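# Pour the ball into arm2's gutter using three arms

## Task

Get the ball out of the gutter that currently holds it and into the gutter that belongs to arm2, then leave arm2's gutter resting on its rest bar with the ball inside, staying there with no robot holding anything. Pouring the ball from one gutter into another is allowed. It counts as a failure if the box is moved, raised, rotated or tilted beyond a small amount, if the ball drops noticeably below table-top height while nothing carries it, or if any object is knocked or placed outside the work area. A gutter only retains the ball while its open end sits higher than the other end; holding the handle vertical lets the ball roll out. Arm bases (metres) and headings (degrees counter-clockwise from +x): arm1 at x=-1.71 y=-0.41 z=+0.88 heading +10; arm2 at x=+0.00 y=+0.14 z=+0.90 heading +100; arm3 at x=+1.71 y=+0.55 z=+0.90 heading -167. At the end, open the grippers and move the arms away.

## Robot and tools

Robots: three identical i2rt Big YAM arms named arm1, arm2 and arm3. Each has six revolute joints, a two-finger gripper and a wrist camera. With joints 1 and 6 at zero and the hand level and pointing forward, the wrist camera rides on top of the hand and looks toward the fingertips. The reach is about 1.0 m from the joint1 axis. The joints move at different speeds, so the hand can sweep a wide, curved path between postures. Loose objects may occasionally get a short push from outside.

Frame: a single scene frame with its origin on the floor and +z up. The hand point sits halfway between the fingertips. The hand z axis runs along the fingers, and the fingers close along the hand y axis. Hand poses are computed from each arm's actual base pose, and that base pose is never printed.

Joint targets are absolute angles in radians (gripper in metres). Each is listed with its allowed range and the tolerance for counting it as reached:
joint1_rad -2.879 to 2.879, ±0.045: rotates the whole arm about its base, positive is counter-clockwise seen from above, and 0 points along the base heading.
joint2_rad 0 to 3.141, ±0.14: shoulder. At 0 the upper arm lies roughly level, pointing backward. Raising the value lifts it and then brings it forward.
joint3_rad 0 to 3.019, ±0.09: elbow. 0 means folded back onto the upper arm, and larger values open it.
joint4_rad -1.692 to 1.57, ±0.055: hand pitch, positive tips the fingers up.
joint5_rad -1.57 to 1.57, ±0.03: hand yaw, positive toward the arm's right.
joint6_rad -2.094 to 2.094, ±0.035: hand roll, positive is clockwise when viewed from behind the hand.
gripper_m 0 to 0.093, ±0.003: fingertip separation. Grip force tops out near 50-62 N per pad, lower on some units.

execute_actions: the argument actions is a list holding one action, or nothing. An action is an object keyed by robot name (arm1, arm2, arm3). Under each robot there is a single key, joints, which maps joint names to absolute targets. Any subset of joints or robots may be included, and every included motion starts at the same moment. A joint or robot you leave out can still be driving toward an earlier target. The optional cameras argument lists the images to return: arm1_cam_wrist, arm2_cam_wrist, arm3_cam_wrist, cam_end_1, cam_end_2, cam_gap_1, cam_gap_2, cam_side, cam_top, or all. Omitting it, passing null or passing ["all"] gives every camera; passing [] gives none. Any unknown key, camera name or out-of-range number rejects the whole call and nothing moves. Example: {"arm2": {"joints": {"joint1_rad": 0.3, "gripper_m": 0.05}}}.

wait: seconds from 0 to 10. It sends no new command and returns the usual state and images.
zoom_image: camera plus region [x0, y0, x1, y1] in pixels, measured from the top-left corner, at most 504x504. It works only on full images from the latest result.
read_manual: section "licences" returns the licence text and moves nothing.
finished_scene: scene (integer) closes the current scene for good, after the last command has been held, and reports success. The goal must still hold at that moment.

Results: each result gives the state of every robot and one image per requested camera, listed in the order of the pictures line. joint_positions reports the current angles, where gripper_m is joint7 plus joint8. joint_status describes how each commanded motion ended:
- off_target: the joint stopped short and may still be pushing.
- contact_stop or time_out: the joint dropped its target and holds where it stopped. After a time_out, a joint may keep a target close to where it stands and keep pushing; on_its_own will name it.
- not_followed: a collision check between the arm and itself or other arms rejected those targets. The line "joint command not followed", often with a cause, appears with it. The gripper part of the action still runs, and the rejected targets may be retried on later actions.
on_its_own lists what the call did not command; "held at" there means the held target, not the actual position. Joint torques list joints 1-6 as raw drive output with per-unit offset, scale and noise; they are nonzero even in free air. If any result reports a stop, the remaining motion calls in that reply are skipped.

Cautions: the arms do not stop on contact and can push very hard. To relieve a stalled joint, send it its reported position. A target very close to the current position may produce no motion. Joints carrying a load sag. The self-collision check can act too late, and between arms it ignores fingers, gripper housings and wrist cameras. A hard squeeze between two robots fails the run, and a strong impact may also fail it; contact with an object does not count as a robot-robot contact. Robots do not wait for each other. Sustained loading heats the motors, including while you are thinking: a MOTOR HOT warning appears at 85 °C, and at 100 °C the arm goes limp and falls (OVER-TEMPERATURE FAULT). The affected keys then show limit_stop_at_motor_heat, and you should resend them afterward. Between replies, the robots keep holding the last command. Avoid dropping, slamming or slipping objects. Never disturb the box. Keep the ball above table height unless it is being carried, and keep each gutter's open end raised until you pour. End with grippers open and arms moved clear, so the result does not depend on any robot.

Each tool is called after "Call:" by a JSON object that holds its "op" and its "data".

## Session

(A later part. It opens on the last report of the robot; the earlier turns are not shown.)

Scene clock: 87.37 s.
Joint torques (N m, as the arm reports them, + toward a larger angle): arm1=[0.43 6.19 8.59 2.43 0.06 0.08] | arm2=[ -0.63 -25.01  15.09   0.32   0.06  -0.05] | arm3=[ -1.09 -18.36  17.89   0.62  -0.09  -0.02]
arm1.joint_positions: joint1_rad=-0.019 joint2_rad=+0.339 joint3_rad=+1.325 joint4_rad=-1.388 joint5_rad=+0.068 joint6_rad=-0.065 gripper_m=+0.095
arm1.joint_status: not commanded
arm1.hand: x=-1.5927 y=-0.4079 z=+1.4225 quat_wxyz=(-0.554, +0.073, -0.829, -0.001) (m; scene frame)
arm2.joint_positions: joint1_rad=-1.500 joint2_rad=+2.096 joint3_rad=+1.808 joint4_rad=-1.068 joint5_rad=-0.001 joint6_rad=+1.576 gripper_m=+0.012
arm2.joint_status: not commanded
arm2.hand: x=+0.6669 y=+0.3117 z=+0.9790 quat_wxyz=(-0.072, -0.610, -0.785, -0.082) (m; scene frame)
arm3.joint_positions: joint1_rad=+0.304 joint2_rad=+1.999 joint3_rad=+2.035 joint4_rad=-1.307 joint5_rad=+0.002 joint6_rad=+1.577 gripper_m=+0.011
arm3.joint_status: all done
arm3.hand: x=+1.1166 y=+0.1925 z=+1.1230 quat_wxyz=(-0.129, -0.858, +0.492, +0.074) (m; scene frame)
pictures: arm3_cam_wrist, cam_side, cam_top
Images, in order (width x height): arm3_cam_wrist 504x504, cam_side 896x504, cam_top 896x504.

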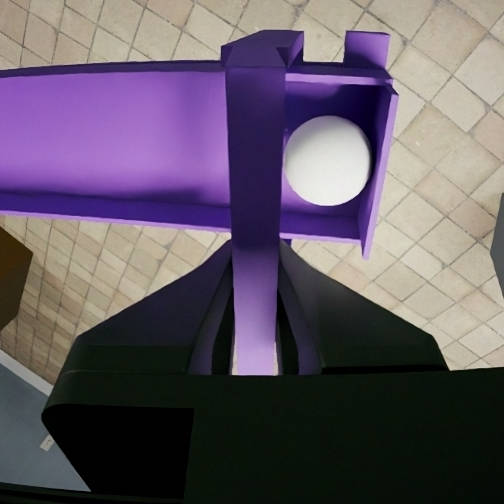

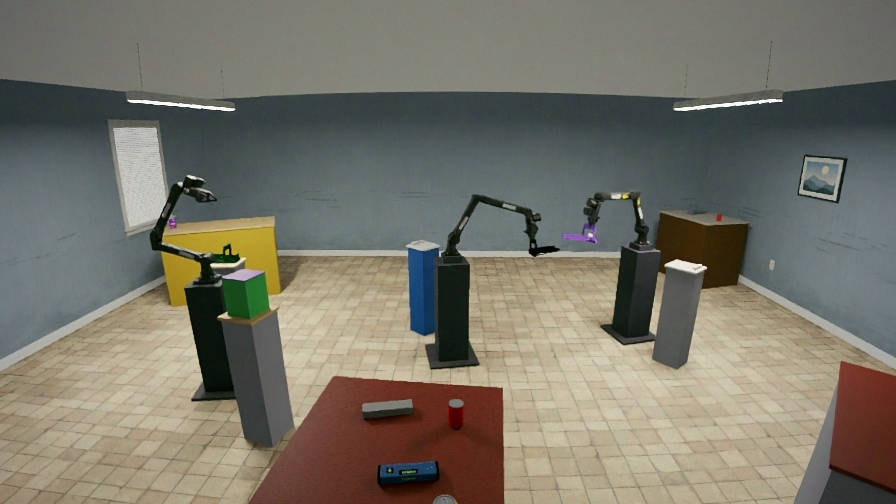

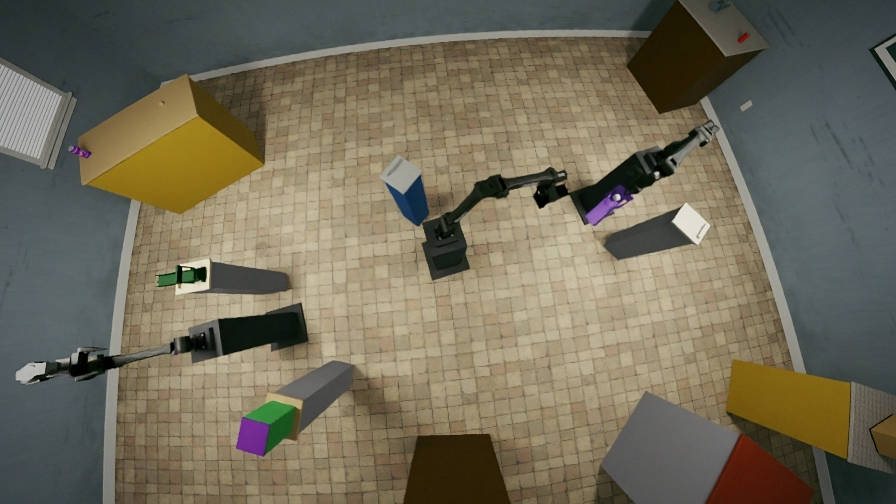

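Call:
{"op": "execute_actions", "data": {"actions": [{"arm2":{"joints":{"joint3_rad":1.93,"joint4_rad":-1.07}},"arm3":{"joints":{"joint4_rad":-1.36,"joint1_rad":0.005}}}], "cameras": ["arm2_cam_wrist","arm3_cam_wrist","cam_side","cam_gap_2"]}}

Call:
{"op": "zoom_image", "data": {"camera": "cam_side", "region": [500, 180, 620, 270]}}

Call:
{"op": "zoom_image", "data": {"camera": "cam_gap_2", "region": [280, 60, 560, 320]}}

Scene clock: 94.60 s.
Joint torques (N m, as the arm reports them, + toward a larger angle): arm1=[0.42 6.15 8.59 2.44 0.06 0.07] | arm2=[ -0.66 -25.35  14.69   0.56   0.03  -0.07] | arm3=[ -1.35 -18.52  17.86   0.51  -0.04  -0.03]
arm1.joint_positions: joint1_rad=-0.019 joint2_rad=+0.339 joint3_rad=+1.325 joint4_rad=-1.388 joint5_rad=+0.068 joint6_rad=-0.065 gripper_m=+0.095
arm1.joint_status: not commanded
arm1.hand: x=-1.5927 y=-0.4079 z=+1.4225 quat_wxyz=(-0.554, +0.073, -0.829, -0.001) (m; scene frame)
arm2.joint_positions: joint1_rad=-1.500 joint2_rad=+2.096 joint3_rad=+1.863 joint4_rad=-1.070 joint5_rad=-0.001 joint6_rad=+1.576 gripper_m=+0.012
arm2.joint_status: all done
arm2.hand: x=+0.6843 y=+0.3165 z=+1.0024 quat_wxyz=(-0.088, -0.608, -0.782, -0.102) (m; scene frame)
arm3.joint_positions: joint1_rad=+0.013 joint2_rad=+1.999 joint3_rad=+2.035 joint4_rad=-1.356 joint5_rad=+0.001 joint6_rad=+1.578 gripper_m=+0.011
arm3.joint_status: all done
arm3.hand: x=+1.0515 y=+0.3814 z=+1.1198 quat_wxyz=(-0.099, -0.780, +0.613, +0.077) (m; scene frame)
pictures: arm2_cam_wrist, arm3_cam_wrist, cam_gap_2, cam_side
Images, in order (width x height): arm2_cam_wrist 504x504, arm3_cam_wrist 504x504, cam_gap_2 896x504, cam_side 896x504.

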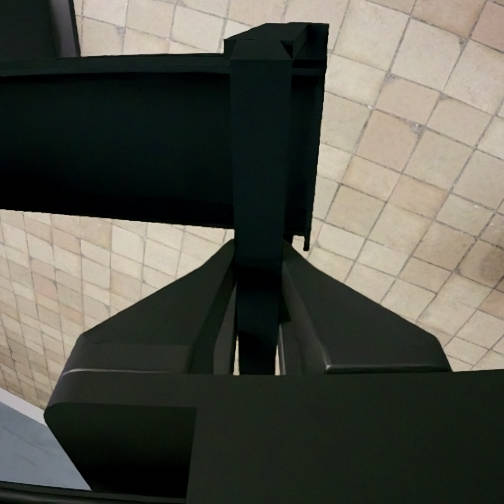

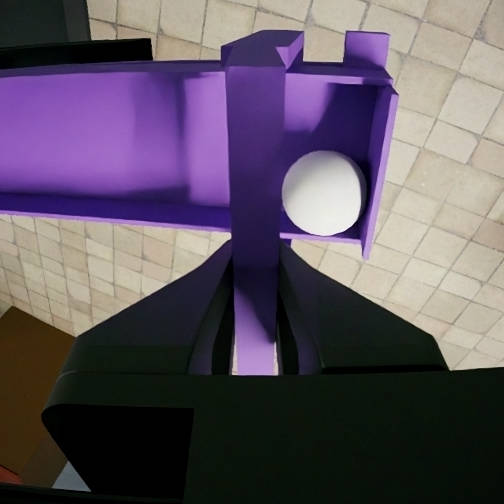

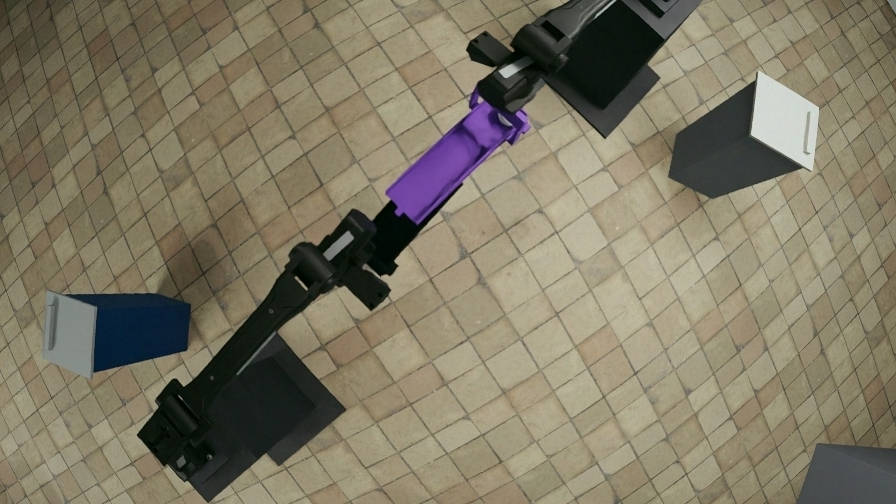

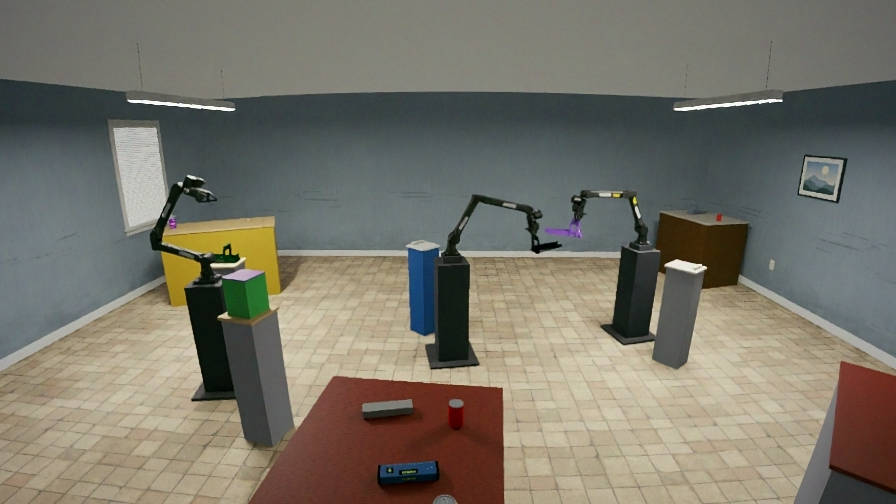

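Region (500, 180, 620, 270) of cam_side's 896x504 image, scaled by 4.200, with more detail than that image has; it fills the top 378 rows of this view, and the rest is white.

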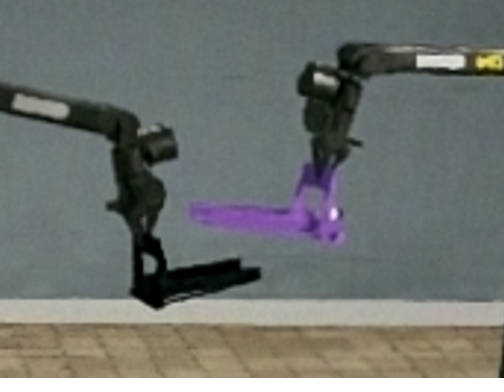

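Region (280, 60, 560, 320) of cam_gap_2's 896x504 image, scaled by 1.800, with more detail than that image has; it fills the top 468 rows of this view, and the rest is white.

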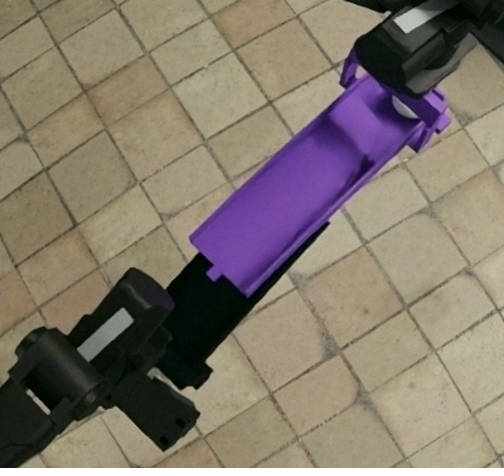

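Call:
{"op": "execute_actions", "data": {"actions": [{"arm3":{"joints":{"joint4_rad":-1.48}}}], "cameras": ["arm2_cam_wrist","arm3_cam_wrist","cam_side"]}}

Call:
{"op": "wait", "data": {"seconds": 1}}

Call:
{"op": "zoom_image", "data": {"camera": "cam_side", "region": [500, 180, 620, 270]}}

Scene clock: 100.60 s.
Joint torques (N m, as the arm reports them, + toward a larger angle): arm1=[0.42 6.2  8.58 2.44 0.06 0.07] | arm2=[ -0.56 -25.71  14.64   0.5    0.06  -0.04] | arm3=[ -1.35 -18.37  17.6    0.25  -0.03  -0.02]
arm1.joint_positions: joint1_rad=-0.019 joint2_rad=+0.339 joint3_rad=+1.325 joint4_rad=-1.388 joint5_rad=+0.068 joint6_rad=-0.065 gripper_m=+0.095
arm1.joint_status: not commanded
arm1.hand: x=-1.5927 y=-0.4079 z=+1.4225 quat_wxyz=(-0.554, +0.073, -0.829, -0.001) (m; scene frame)
arm2.joint_positions: joint1_rad=-1.500 joint2_rad=+2.096 joint3_rad=+1.863 joint4_rad=-1.070 joint5_rad=-0.001 joint6_rad=+1.576 gripper_m=+0.012
arm2.joint_status: not commanded
arm2.hand: x=+0.6843 y=+0.3165 z=+1.0024 quat_wxyz=(-0.088, -0.608, -0.782, -0.102) (m; scene frame)
arm3.joint_positions: joint1_rad=+0.013 joint2_rad=+1.999 joint3_rad=+2.035 joint4_rad=-1.474 joint5_rad=+0.001 joint6_rad=+1.578 gripper_m=+0.011
arm3.joint_status: all done
arm3.hand: x=+1.0792 y=+0.3883 z=+1.1143 quat_wxyz=(-0.052, -0.784, +0.617, +0.041) (m; scene frame)
pictures: arm2_cam_wrist, arm3_cam_wrist, cam_side
Images, in order (width x height): arm2_cam_wrist 504x504, arm3_cam_wrist 504x504, cam_side 896x504.

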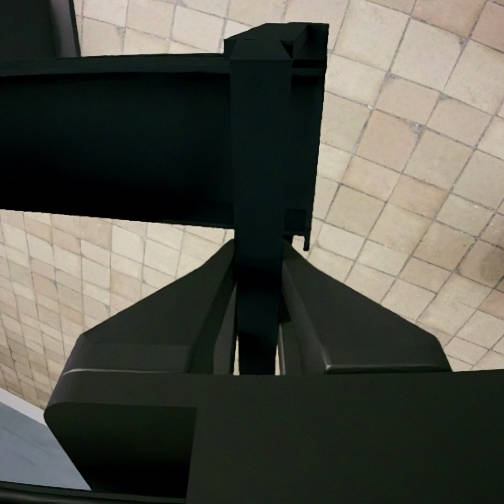

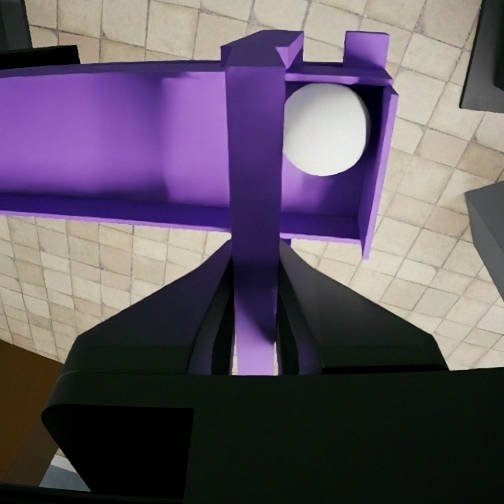

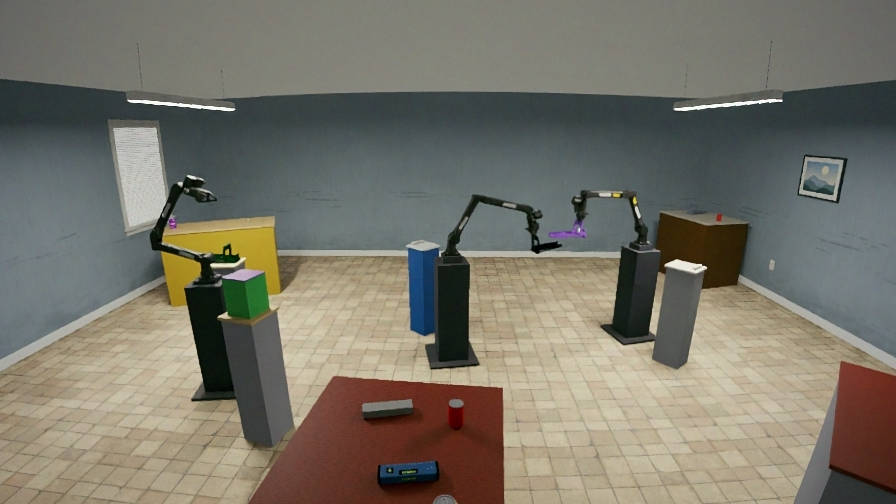

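Scene clock: 101.60 s.
Joint torques (N m, as the arm reports them, + toward a larger angle): arm1=[0.41 6.22 8.59 2.44 0.06 0.07] | arm2=[ -0.74 -25.52  14.69   0.55   0.02  -0.08] | arm3=[ -1.3  -18.27  17.58   0.26  -0.03  -0.02]
arm1.joint_positions: joint1_rad=-0.019 joint2_rad=+0.339 joint3_rad=+1.325 joint4_rad=-1.388 joint5_rad=+0.068 joint6_rad=-0.065 gripper_m=+0.095
arm1.joint_status: not commanded
arm1.hand: x=-1.5927 y=-0.4079 z=+1.4225 quat_wxyz=(-0.554, +0.073, -0.829, -0.001) (m; scene frame)
arm2.joint_positions: joint1_rad=-1.500 joint2_rad=+2.096 joint3_rad=+1.863 joint4_rad=-1.070 joint5_rad=-0.001 joint6_rad=+1.576 gripper_m=+0.012
arm2.joint_status: not commanded
arm2.hand: x=+0.6843 y=+0.3165 z=+1.0024 quat_wxyz=(-0.088, -0.608, -0.782, -0.102) (m; scene frame)
arm3.joint_positions: joint1_rad=+0.013 joint2_rad=+1.999 joint3_rad=+2.035 joint4_rad=-1.474 joint5_rad=+0.001 joint6_rad=+1.578 gripper_m=+0.011
arm3.joint_status: all done
arm3.hand: x=+1.0792 y=+0.3883 z=+1.1143 quat_wxyz=(-0.052, -0.784, +0.617, +0.041) (m; scene frame)
wait: 1.00 s; at rest by 0.27 s
pictures: arm1_cam_wrist, arm2_cam_wrist, arm3_cam_wrist, cam_end_1, cam_end_2, cam_gap_1, cam_gap_2, cam_side, cam_top
Images, in order (width x height): arm1_cam_wrist 504x504, arm2_cam_wrist 504x504, arm3_cam_wrist 504x504, cam_end_1 896x504, cam_end_2 896x504, cam_gap_1 896x504, cam_gap_2 896x504, cam_side 896x504, cam_top 896x504.

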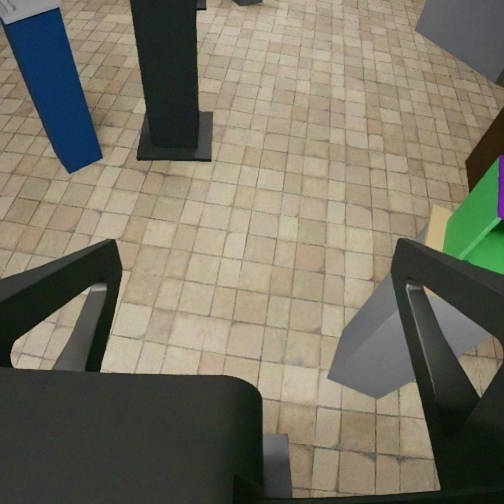

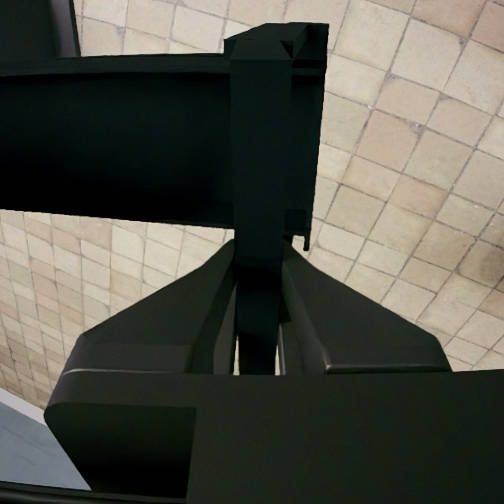

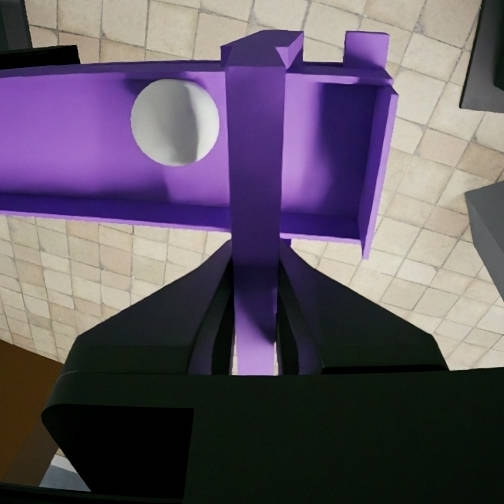

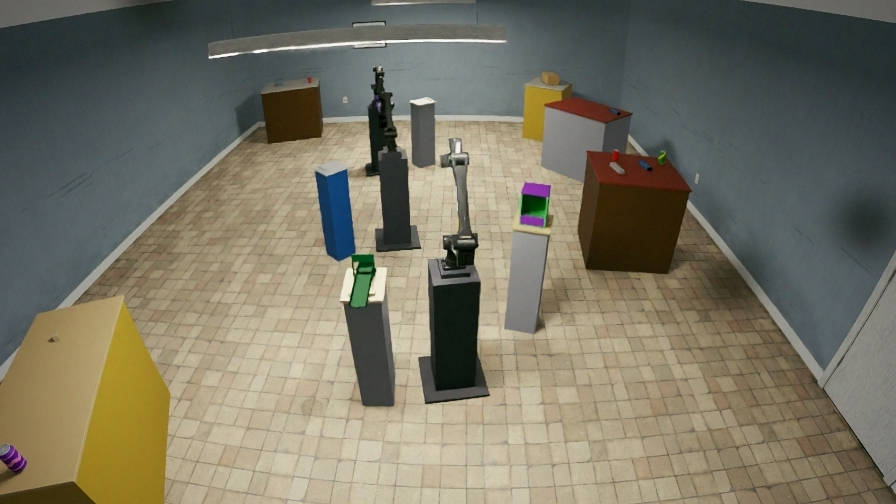

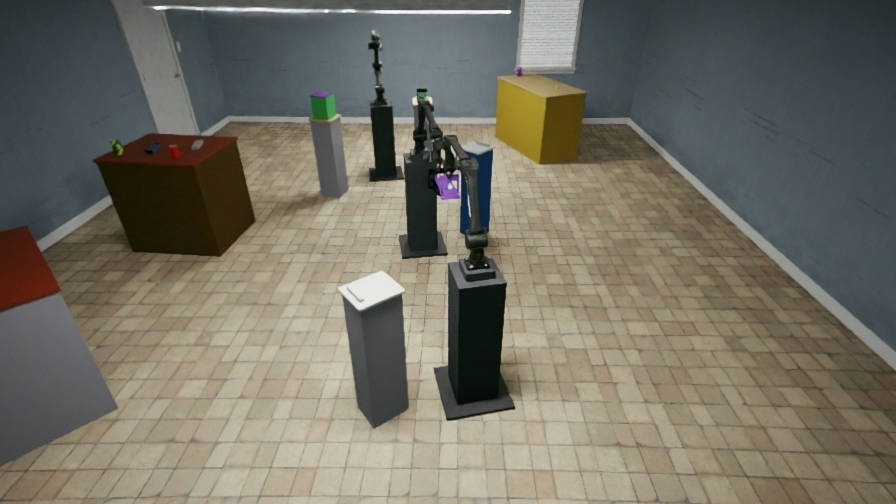

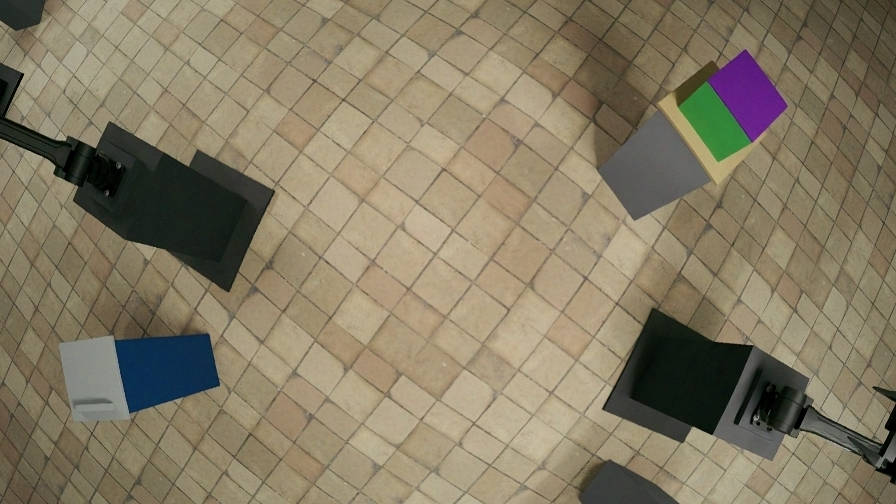

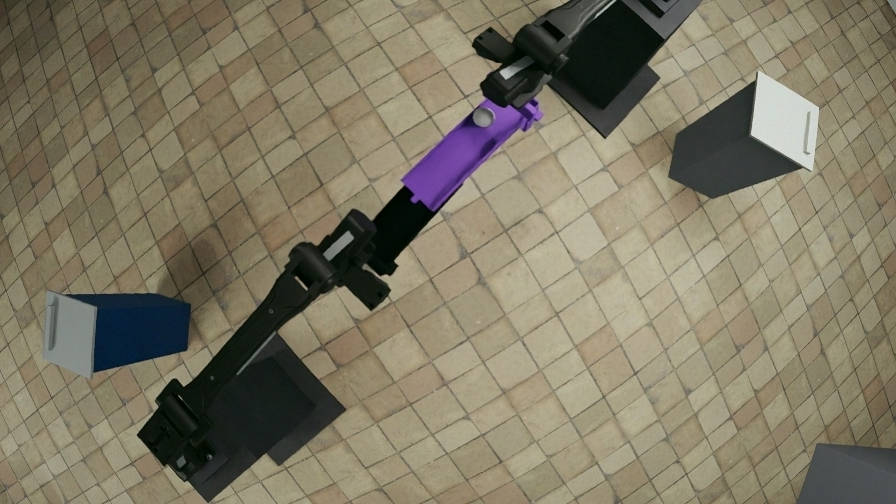

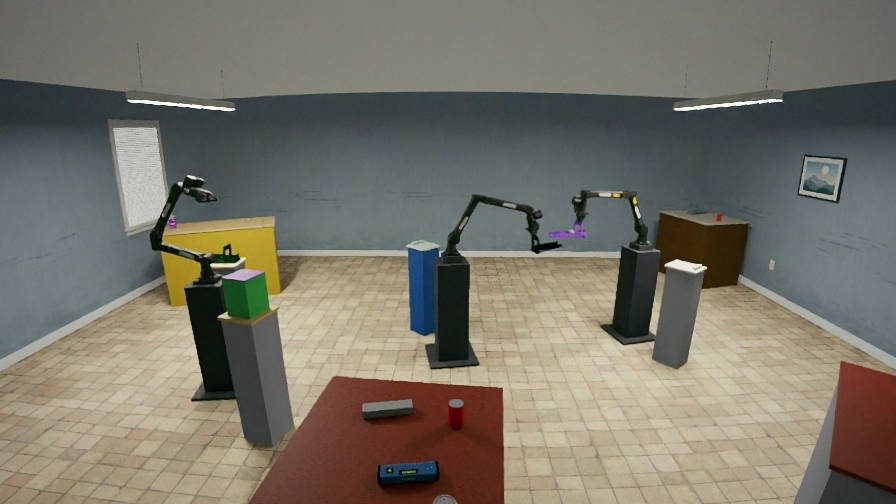

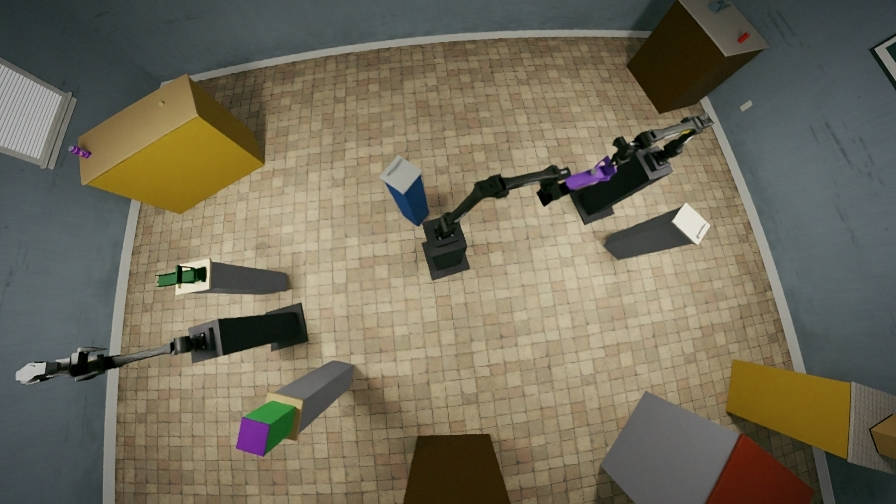

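Region (500, 180, 620, 270) of cam_side's 896x504 image, scaled by 4.200, with more detail than that image has; it fills the top 378 rows of this view, and the rest is white.

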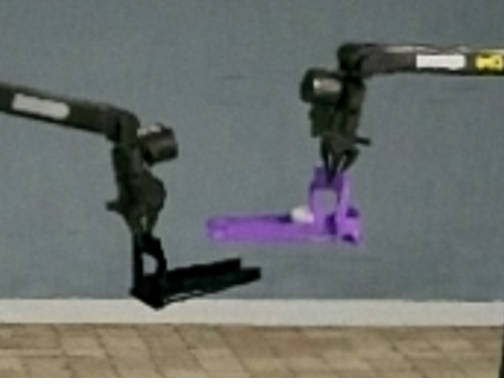

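The ball is rolling slowly.

Call:
{"op": "execute_actions", "data": {"actions": [], "cameras": ["arm2_cam_wrist","arm3_cam_wrist","cam_side","cam_gap_2"]}}

Scene clock: 103.70 s.
Joint torques (N m, as the arm reports them, + toward a larger angle): arm1=[0.45 6.19 8.59 2.45 0.06 0.07] | arm2=[ -0.66 -25.52  14.64   0.63   0.02  -0.04] | arm3=[ -1.6  -18.44  17.67   0.36   0.    -0.03]
arm1.joint_positions: joint1_rad=-0.019 joint2_rad=+0.339 joint3_rad=+1.325 joint4_rad=-1.388 joint5_rad=+0.068 joint6_rad=-0.065 gripper_m=+0.095
arm1.joint_status: not commanded
arm1.hand: x=-1.5927 y=-0.4079 z=+1.4225 quat_wxyz=(-0.554, +0.073, -0.829, -0.001) (m; scene frame)
arm2.joint_positions: joint1_rad=-1.500 joint2_rad=+2.096 joint3_rad=+1.863 joint4_rad=-1.074 joint5_rad=-0.001 joint6_rad=+1.576 gripper_m=+0.012
arm2.joint_status: not commanded
arm2.hand: x=+0.6833 y=+0.3163 z=+1.0021 quat_wxyz=(-0.087, -0.608, -0.782, -0.101) (m; scene frame)
arm3.joint_positions: joint1_rad=+0.013 joint2_rad=+1.999 joint3_rad=+2.035 joint4_rad=-1.476 joint5_rad=+0.001 joint6_rad=+1.578 gripper_m=+0.011
arm3.joint_status: all done
arm3.hand: x=+1.0797 y=+0.3884 z=+1.1142 quat_wxyz=(-0.051, -0.784, +0.617, +0.040) (m; scene frame)
pictures: arm2_cam_wrist, arm3_cam_wrist, cam_gap_2, cam_side
Images, in order (width x height): arm2_cam_wrist 504x504, arm3_cam_wrist 504x504, cam_gap_2 896x504, cam_side 896x504.

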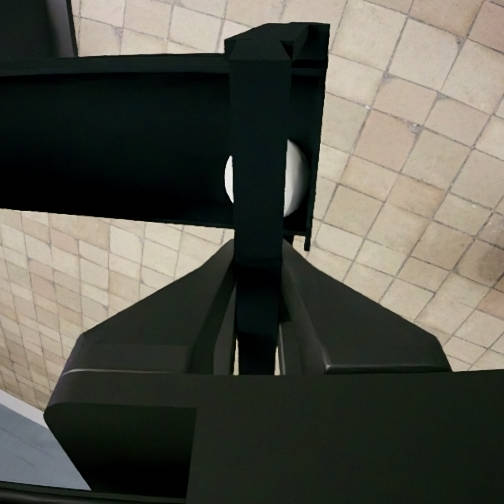

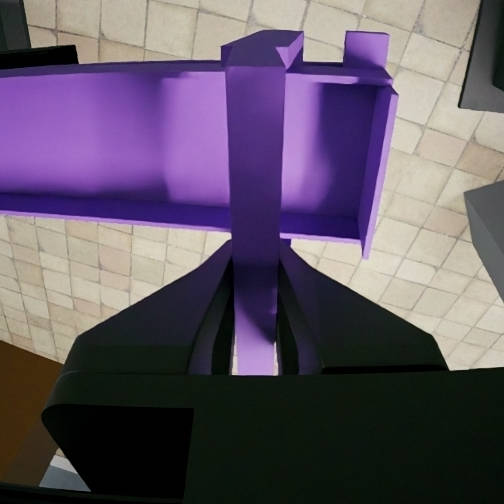

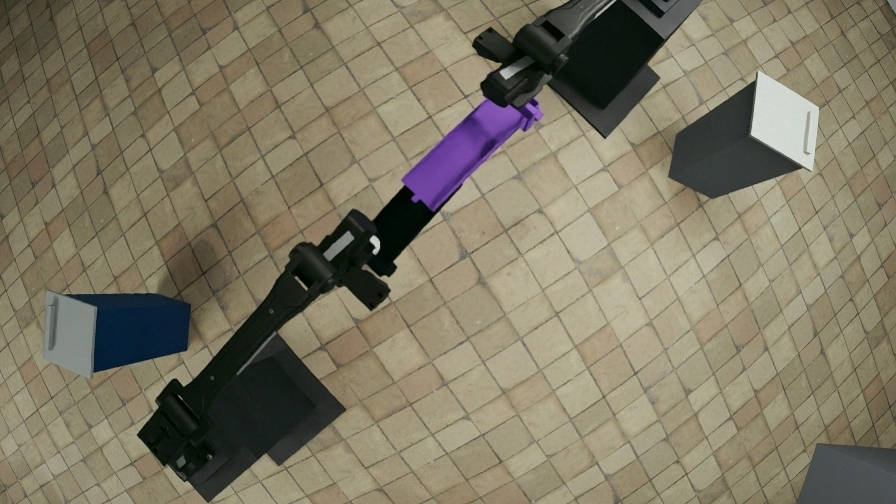

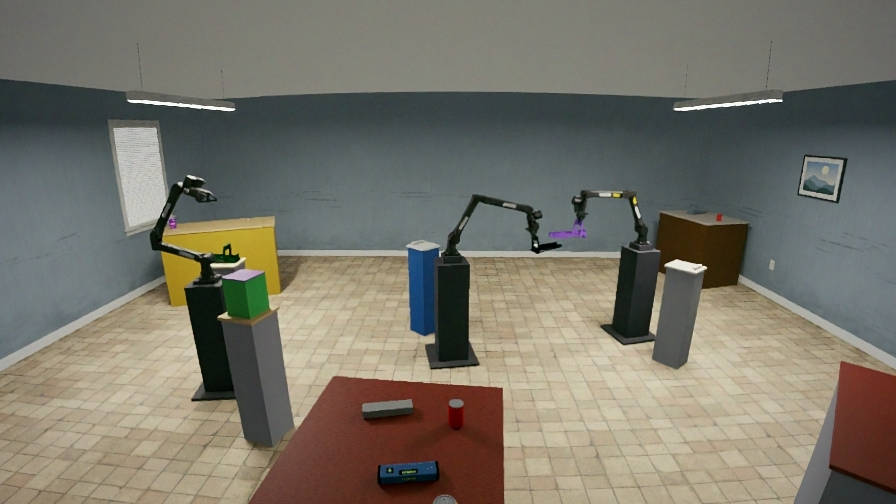

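Call:
{"op": "execute_actions", "data": {"actions": [{"arm3":{"joints":{"joint1_rad":0.6,"joint4_rad":-1.42}},"arm2":{"joints":{"joint4_rad":-1.03}}}], "cameras": []}}

Call:
{"op": "execute_actions", "data": {"actions": [{"arm3":{"joints":{"joint1_rad":1.577,"joint2_rad":1.55,"joint3_rad":1.42,"joint4_rad":-1.10,"joint5_rad":-0.07,"joint6_rad":1.153}},"arm2":{"joints":{"joint1_rad":-0.5,"joint2_rad":1.5,"joint3_rad":1.35,"joint4_rad":-1.07}}}], "cameras": ["arm2_cam_wrist"]}}

Call:
{"op": "execute_actions", "data": {"actions": [{"arm3":{"joints":{"joint2_rad":1.62,"joint3_rad":1.2,"joint4_rad":-0.96}},"arm2":{"joints":{"joint1_rad":0.251,"joint4_rad":-1.09,"joint5_rad":-0.07,"joint6_rad":1.165}}}], "cameras": ["arm2_cam_wrist","arm3_cam_wrist","cam_side"]}}

Scene clock: 111.43 s.
Joint torques (N m, as the arm reports them, + toward a larger angle): arm1=[0.46 6.18 8.59 2.44 0.06 0.07] | arm2=[ -0.57 -25.26  14.73   1.46   0.03  -0.07] | arm3=[  0.27 -18.5   17.5    0.87   0.04  -0.03]
arm1.joint_positions: joint1_rad=-0.019 joint2_rad=+0.339 joint3_rad=+1.325 joint4_rad=-1.388 joint5_rad=+0.068 joint6_rad=-0.065 gripper_m=+0.095
arm1.joint_status: not commanded
arm1.hand: x=-1.5927 y=-0.4079 z=+1.4225 quat_wxyz=(-0.554, +0.073, -0.829, -0.001) (m; scene frame)
arm2.joint_positions: joint1_rad=-1.500 joint2_rad=+2.096 joint3_rad=+1.863 joint4_rad=-1.052 joint5_rad=-0.001 joint6_rad=+1.576 gripper_m=+0.012
arm2.joint_status: all done
arm2.hand: x=+0.6884 y=+0.3176 z=+1.0036 quat_wxyz=(-0.094, -0.607, -0.781, -0.110) (m; scene frame)
arm3.joint_positions: joint1_rad=+0.594 joint2_rad=+1.999 joint3_rad=+2.038 joint4_rad=-1.429 joint5_rad=-0.001 joint6_rad=+1.578 gripper_m=+0.011
arm3.joint_status: all done
arm3.hand: x=+1.2628 y=+0.0565 z=+1.1171 quat_wxyz=(-0.084, -0.926, +0.365, +0.032) (m; scene frame)
pictures: none
No camera images: the call's "cameras" was empty. Leave "cameras" out to get every camera's image.

Scene clock: 113.00 s.
Joint torques (N m, as the arm reports them, + toward a larger angle): arm1=[0.46 6.15 8.6  2.44 0.06 0.08] | arm2=[  1.33 -15.74   9.85   0.81   0.11  -0.06] | arm3=[ -0.89 -11.88  13.82   1.18   0.05  -0.17]
arm1.joint_positions: joint1_rad=-0.019 joint2_rad=+0.339 joint3_rad=+1.325 joint4_rad=-1.388 joint5_rad=+0.068 joint6_rad=-0.065 gripper_m=+0.095
arm1.joint_status: not commanded
arm1.hand: x=-1.5927 y=-0.4079 z=+1.4225 quat_wxyz=(-0.554, +0.073, -0.829, -0.001) (m; scene frame)
arm2.joint_positions: joint1_rad=-0.507 joint2_rad=+1.514 joint3_rad=+1.343 joint4_rad=-1.073 joint5_rad=-0.003 joint6_rad=+1.576 gripper_m=+0.012
arm2.joint_status: all done
arm2.hand: x=+0.1663 y=+0.6386 z=+1.1098 quat_wxyz=(-0.029, -0.162, -0.974, -0.154) (m; scene frame)
arm3.joint_positions: joint1_rad=+1.575 joint2_rad=+1.569 joint3_rad=+1.394 joint4_rad=-1.113 joint5_rad=-0.073 joint6_rad=+1.162 gripper_m=+0.011
arm3.joint_status: all done
arm3.hand: x=+1.8517 y=+0.0304 z=+1.1050 quat_wxyz=(-0.144, -0.937, -0.319, -0.024) (m; scene frame)
pictures: arm2_cam_wrist
Images, in order (width x height): arm2_cam_wrist 504x504.

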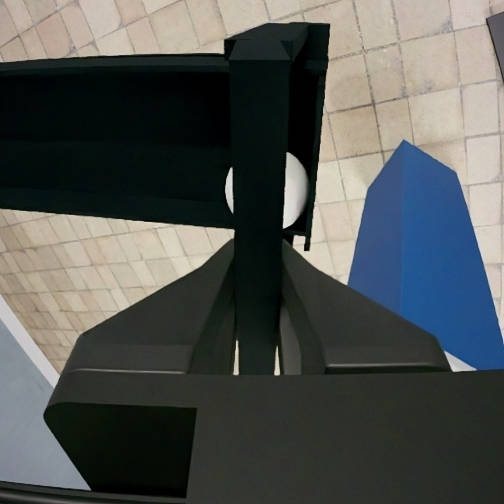

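Scene clock: 114.63 s.
Joint torques (N m, as the arm reports them, + toward a larger angle): arm1=[0.45 6.18 8.59 2.44 0.05 0.07] | arm2=[ -0.06 -15.3    9.71   0.57  -0.08  -0.16] | arm3=[ -0.57 -12.36  12.71   1.04   0.01  -0.13]
arm1.joint_positions: joint1_rad=-0.019 joint2_rad=+0.339 joint3_rad=+1.325 joint4_rad=-1.388 joint5_rad=+0.068 joint6_rad=-0.065 gripper_m=+0.095
arm1.joint_status: not commanded
arm1.hand: x=-1.5927 y=-0.4079 z=+1.4225 quat_wxyz=(-0.554, +0.073, -0.829, -0.001) (m; scene frame)
arm2.joint_positions: joint1_rad=+0.261 joint2_rad=+1.514 joint3_rad=+1.343 joint4_rad=-1.089 joint5_rad=-0.071 joint6_rad=+1.173 gripper_m=+0.012
arm2.joint_status: all done
arm2.hand: x=-0.2343 y=+0.6072 z=+1.1068 quat_wxyz=(+0.038, +0.408, -0.900, -0.146) (m; scene frame)
arm3.joint_positions: joint1_rad=+1.575 joint2_rad=+1.639 joint3_rad=+1.174 joint4_rad=-0.975 joint5_rad=-0.072 joint6_rad=+1.160 gripper_m=+0.011
arm3.joint_status: all done
arm3.hand: x=+1.8409 y=+0.0741 z=+0.9866 quat_wxyz=(-0.068, -0.945, -0.319, -0.030) (m; scene frame)
pictures: arm2_cam_wrist, arm3_cam_wrist, cam_side
Images, in order (width x height): arm2_cam_wrist 504x504, arm3_cam_wrist 504x504, cam_side 896x504.

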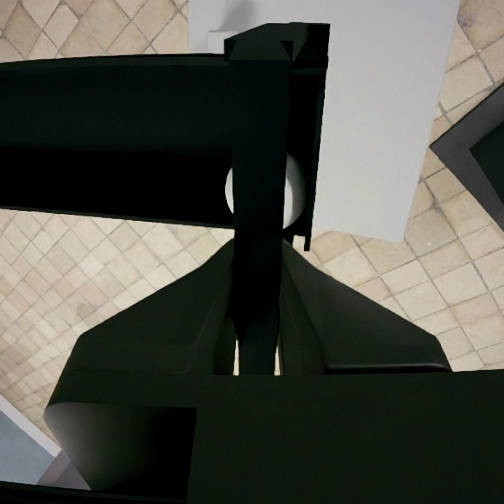

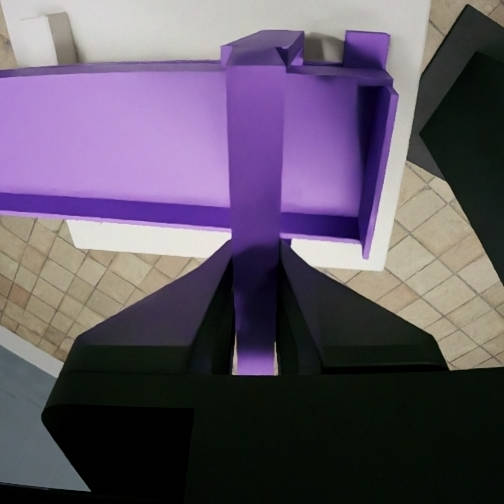

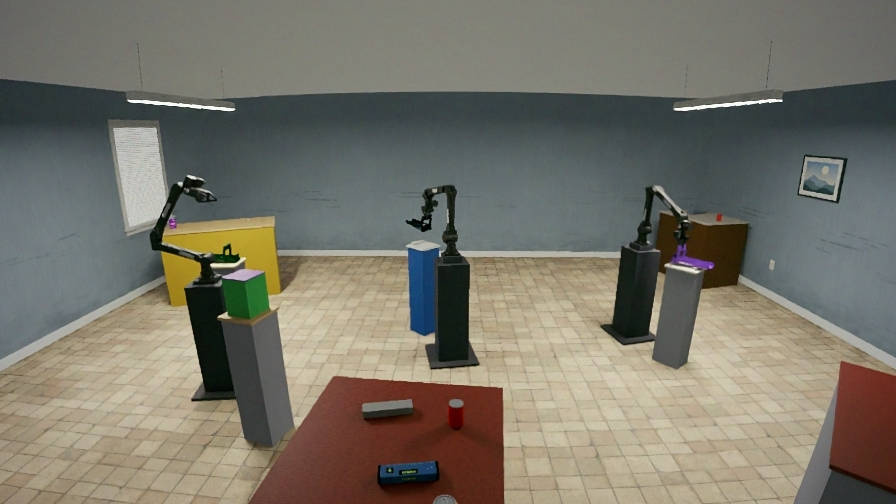

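Call:
{"op": "execute_actions", "data": {"actions": [{"arm3":{"joints":{"joint2_rad":1.63,"joint3_rad":1.135,"joint4_rad":-0.89}},"arm2":{"joints":{"joint1_rad":0.245,"joint2_rad":1.575,"joint3_rad":1.15,"joint4_rad":-0.93}}}], "cameras": []}}

Call:
{"op": "execute_actions", "data": {"actions": [{"arm3":{"joints":{"gripper_m":0.093}},"arm2":{"joints":{"joint2_rad":1.584,"joint3_rad":1.08,"joint4_rad":-0.89}}}], "cameras": ["arm2_cam_wrist","arm3_cam_wrist","cam_side","cam_gap_2"]}}

Scene clock: 120.83 s.
Joint torques (N m, as the arm reports them, + toward a larger angle): arm1=[0.44 6.17 8.59 2.44 0.05 0.07] | arm2=[ -0.13 -15.58   9.77   0.99  -0.07  -0.18] | arm3=[ -0.46 -11.31   9.78   1.11  -0.01  -0.13]
arm1.joint_positions: joint1_rad=-0.019 joint2_rad=+0.339 joint3_rad=+1.325 joint4_rad=-1.388 joint5_rad=+0.068 joint6_rad=-0.065 gripper_m=+0.095
arm1.joint_status: not commanded
arm1.hand: x=-1.5927 y=-0.4079 z=+1.4225 quat_wxyz=(-0.554, +0.073, -0.829, -0.001) (m; scene frame)
arm2.joint_positions: joint1_rad=+0.256 joint2_rad=+1.594 joint3_rad=+1.131 joint4_rad=-0.946 joint5_rad=-0.070 joint6_rad=+1.172 gripper_m=+0.012
arm2.joint_status: all done
arm2.hand: x=-0.2141 y=+0.5705 z=+0.9883 quat_wxyz=(+0.036, +0.407, -0.910, -0.072) (m; scene frame)
arm3.joint_positions: joint1_rad=+1.575 joint2_rad=+1.633 joint3_rad=+1.137 joint4_rad=-0.906 joint5_rad=-0.072 joint6_rad=+1.160 gripper_m=+0.011
arm3.joint_status: all done
arm3.hand: x=+1.8413 y=+0.0728 z=+0.9780 quat_wxyz=(-0.087, -0.943, -0.320, -0.028) (m; scene frame)
pictures: none
No camera images: the call's "cameras" was empty. Leave "cameras" out to get every camera's image.

Scene clock: 121.53 s.
Joint torques (N m, as the arm reports them, + toward a larger angle): arm1=[0.41 6.19 8.6  2.44 0.06 0.07] | arm2=[  0.46 -14.25   6.74   0.5    0.1   -0.15] | arm3=[ -0.43 -11.21  10.18   1.07   0.    -0.13]
arm1.joint_positions: joint1_rad=-0.019 joint2_rad=+0.339 joint3_rad=+1.325 joint4_rad=-1.388 joint5_rad=+0.068 joint6_rad=-0.065 gripper_m=+0.095
arm1.joint_status: not commanded
arm1.hand: x=-1.5927 y=-0.4079 z=+1.4225 quat_wxyz=(-0.554, +0.073, -0.829, -0.001) (m; scene frame)
arm2.joint_positions: joint1_rad=+0.253 joint2_rad=+1.591 joint3_rad=+1.096 joint4_rad=-0.894 joint5_rad=-0.074 joint6_rad=+1.172 gripper_m=+0.012
arm2.joint_status: all done
arm2.hand: x=-0.2123 y=+0.5690 z=+0.9786 quat_wxyz=(+0.038, +0.406, -0.910, -0.082) (m; scene frame)
arm3.joint_positions: joint1_rad=+1.575 joint2_rad=+1.633 joint3_rad=+1.133 joint4_rad=-0.905 joint5_rad=-0.072 joint6_rad=+1.160 gripper_m=+0.093
arm3.joint_status: all done
arm3.hand: x=+1.8410 y=+0.0739 z=+0.9767 quat_wxyz=(-0.086, -0.943, -0.320, -0.028) (m; scene frame)
pictures: arm2_cam_wrist, arm3_cam_wrist, cam_gap_2, cam_side
Images, in order (width x height): arm2_cam_wrist 504x504, arm3_cam_wrist 504x504, cam_gap_2 896x504, cam_side 896x504.

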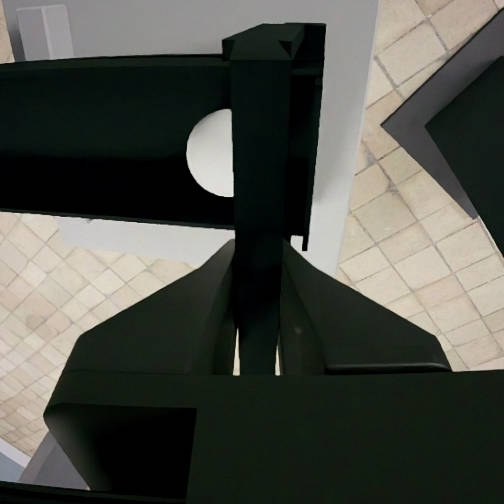

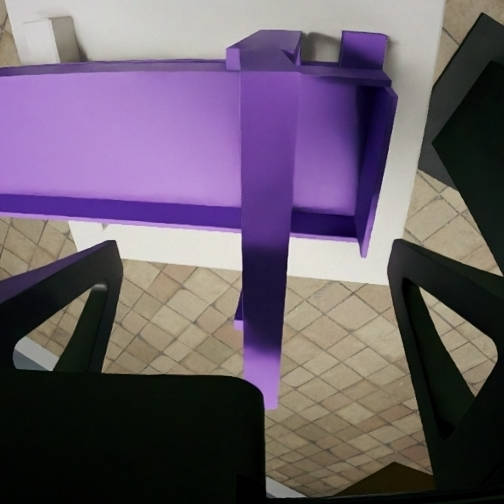

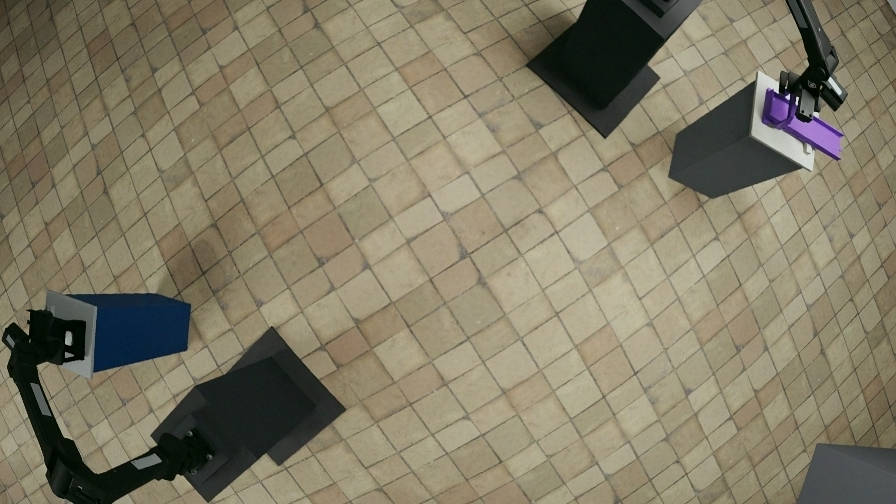

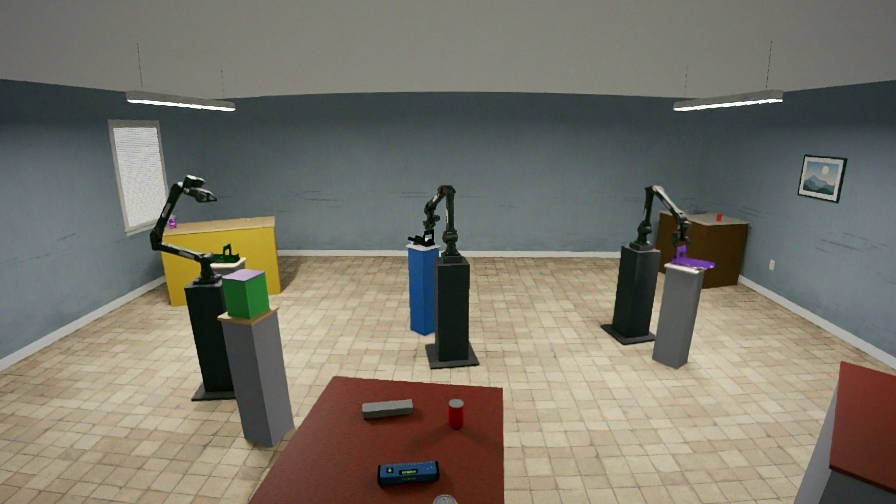

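Call:
{"op": "execute_actions", "data": {"actions": [], "cameras": ["arm2_cam_wrist","cam_gap_1","cam_gap_2"]}}

Scene clock: 132.10 s.
Joint torques (N m, as the arm reports them, + toward a larger angle): arm1=[0.46 6.19 8.59 2.43 0.05 0.07] | arm2=[  0.15 -14.65   6.75   0.6    0.1   -0.16] | arm3=[ -0.44 -11.09  10.11   1.08   0.    -0.13]
arm1.joint_positions: joint1_rad=-0.019 joint2_rad=+0.339 joint3_rad=+1.325 joint4_rad=-1.388 joint5_rad=+0.068 joint6_rad=-0.065 gripper_m=+0.095
arm1.joint_status: not commanded
arm1.hand: x=-1.5927 y=-0.4079 z=+1.4225 quat_wxyz=(-0.554, +0.073, -0.829, -0.001) (m; scene frame)
arm2.joint_positions: joint1_rad=+0.253 joint2_rad=+1.591 joint3_rad=+1.096 joint4_rad=-0.894 joint5_rad=-0.074 joint6_rad=+1.172 gripper_m=+0.012
arm2.joint_status: all done
arm2.hand: x=-0.2123 y=+0.5690 z=+0.9786 quat_wxyz=(+0.038, +0.406, -0.910, -0.082) (m; scene frame)
arm3.joint_positions: joint1_rad=+1.575 joint2_rad=+1.633 joint3_rad=+1.133 joint4_rad=-0.905 joint5_rad=-0.072 joint6_rad=+1.160 gripper_m=+0.093
arm3.joint_status: all done
arm3.hand: x=+1.8410 y=+0.0739 z=+0.9767 quat_wxyz=(-0.086, -0.943, -0.320, -0.028) (m; scene frame)
pictures: arm2_cam_wrist, cam_gap_1, cam_gap_2
Images, in order (width x height): arm2_cam_wrist 504x504, cam_gap_1 896x504, cam_gap_2 896x504.

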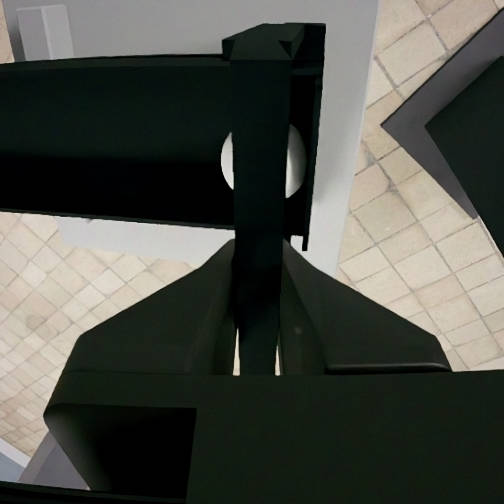

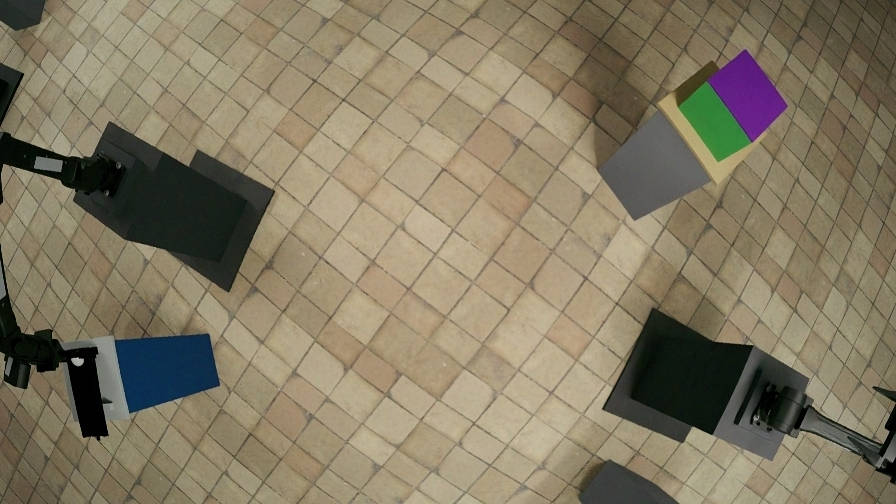

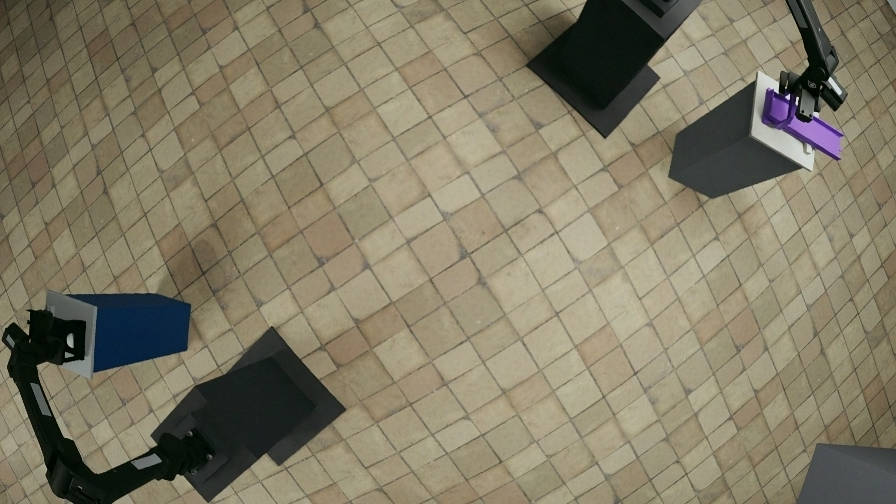

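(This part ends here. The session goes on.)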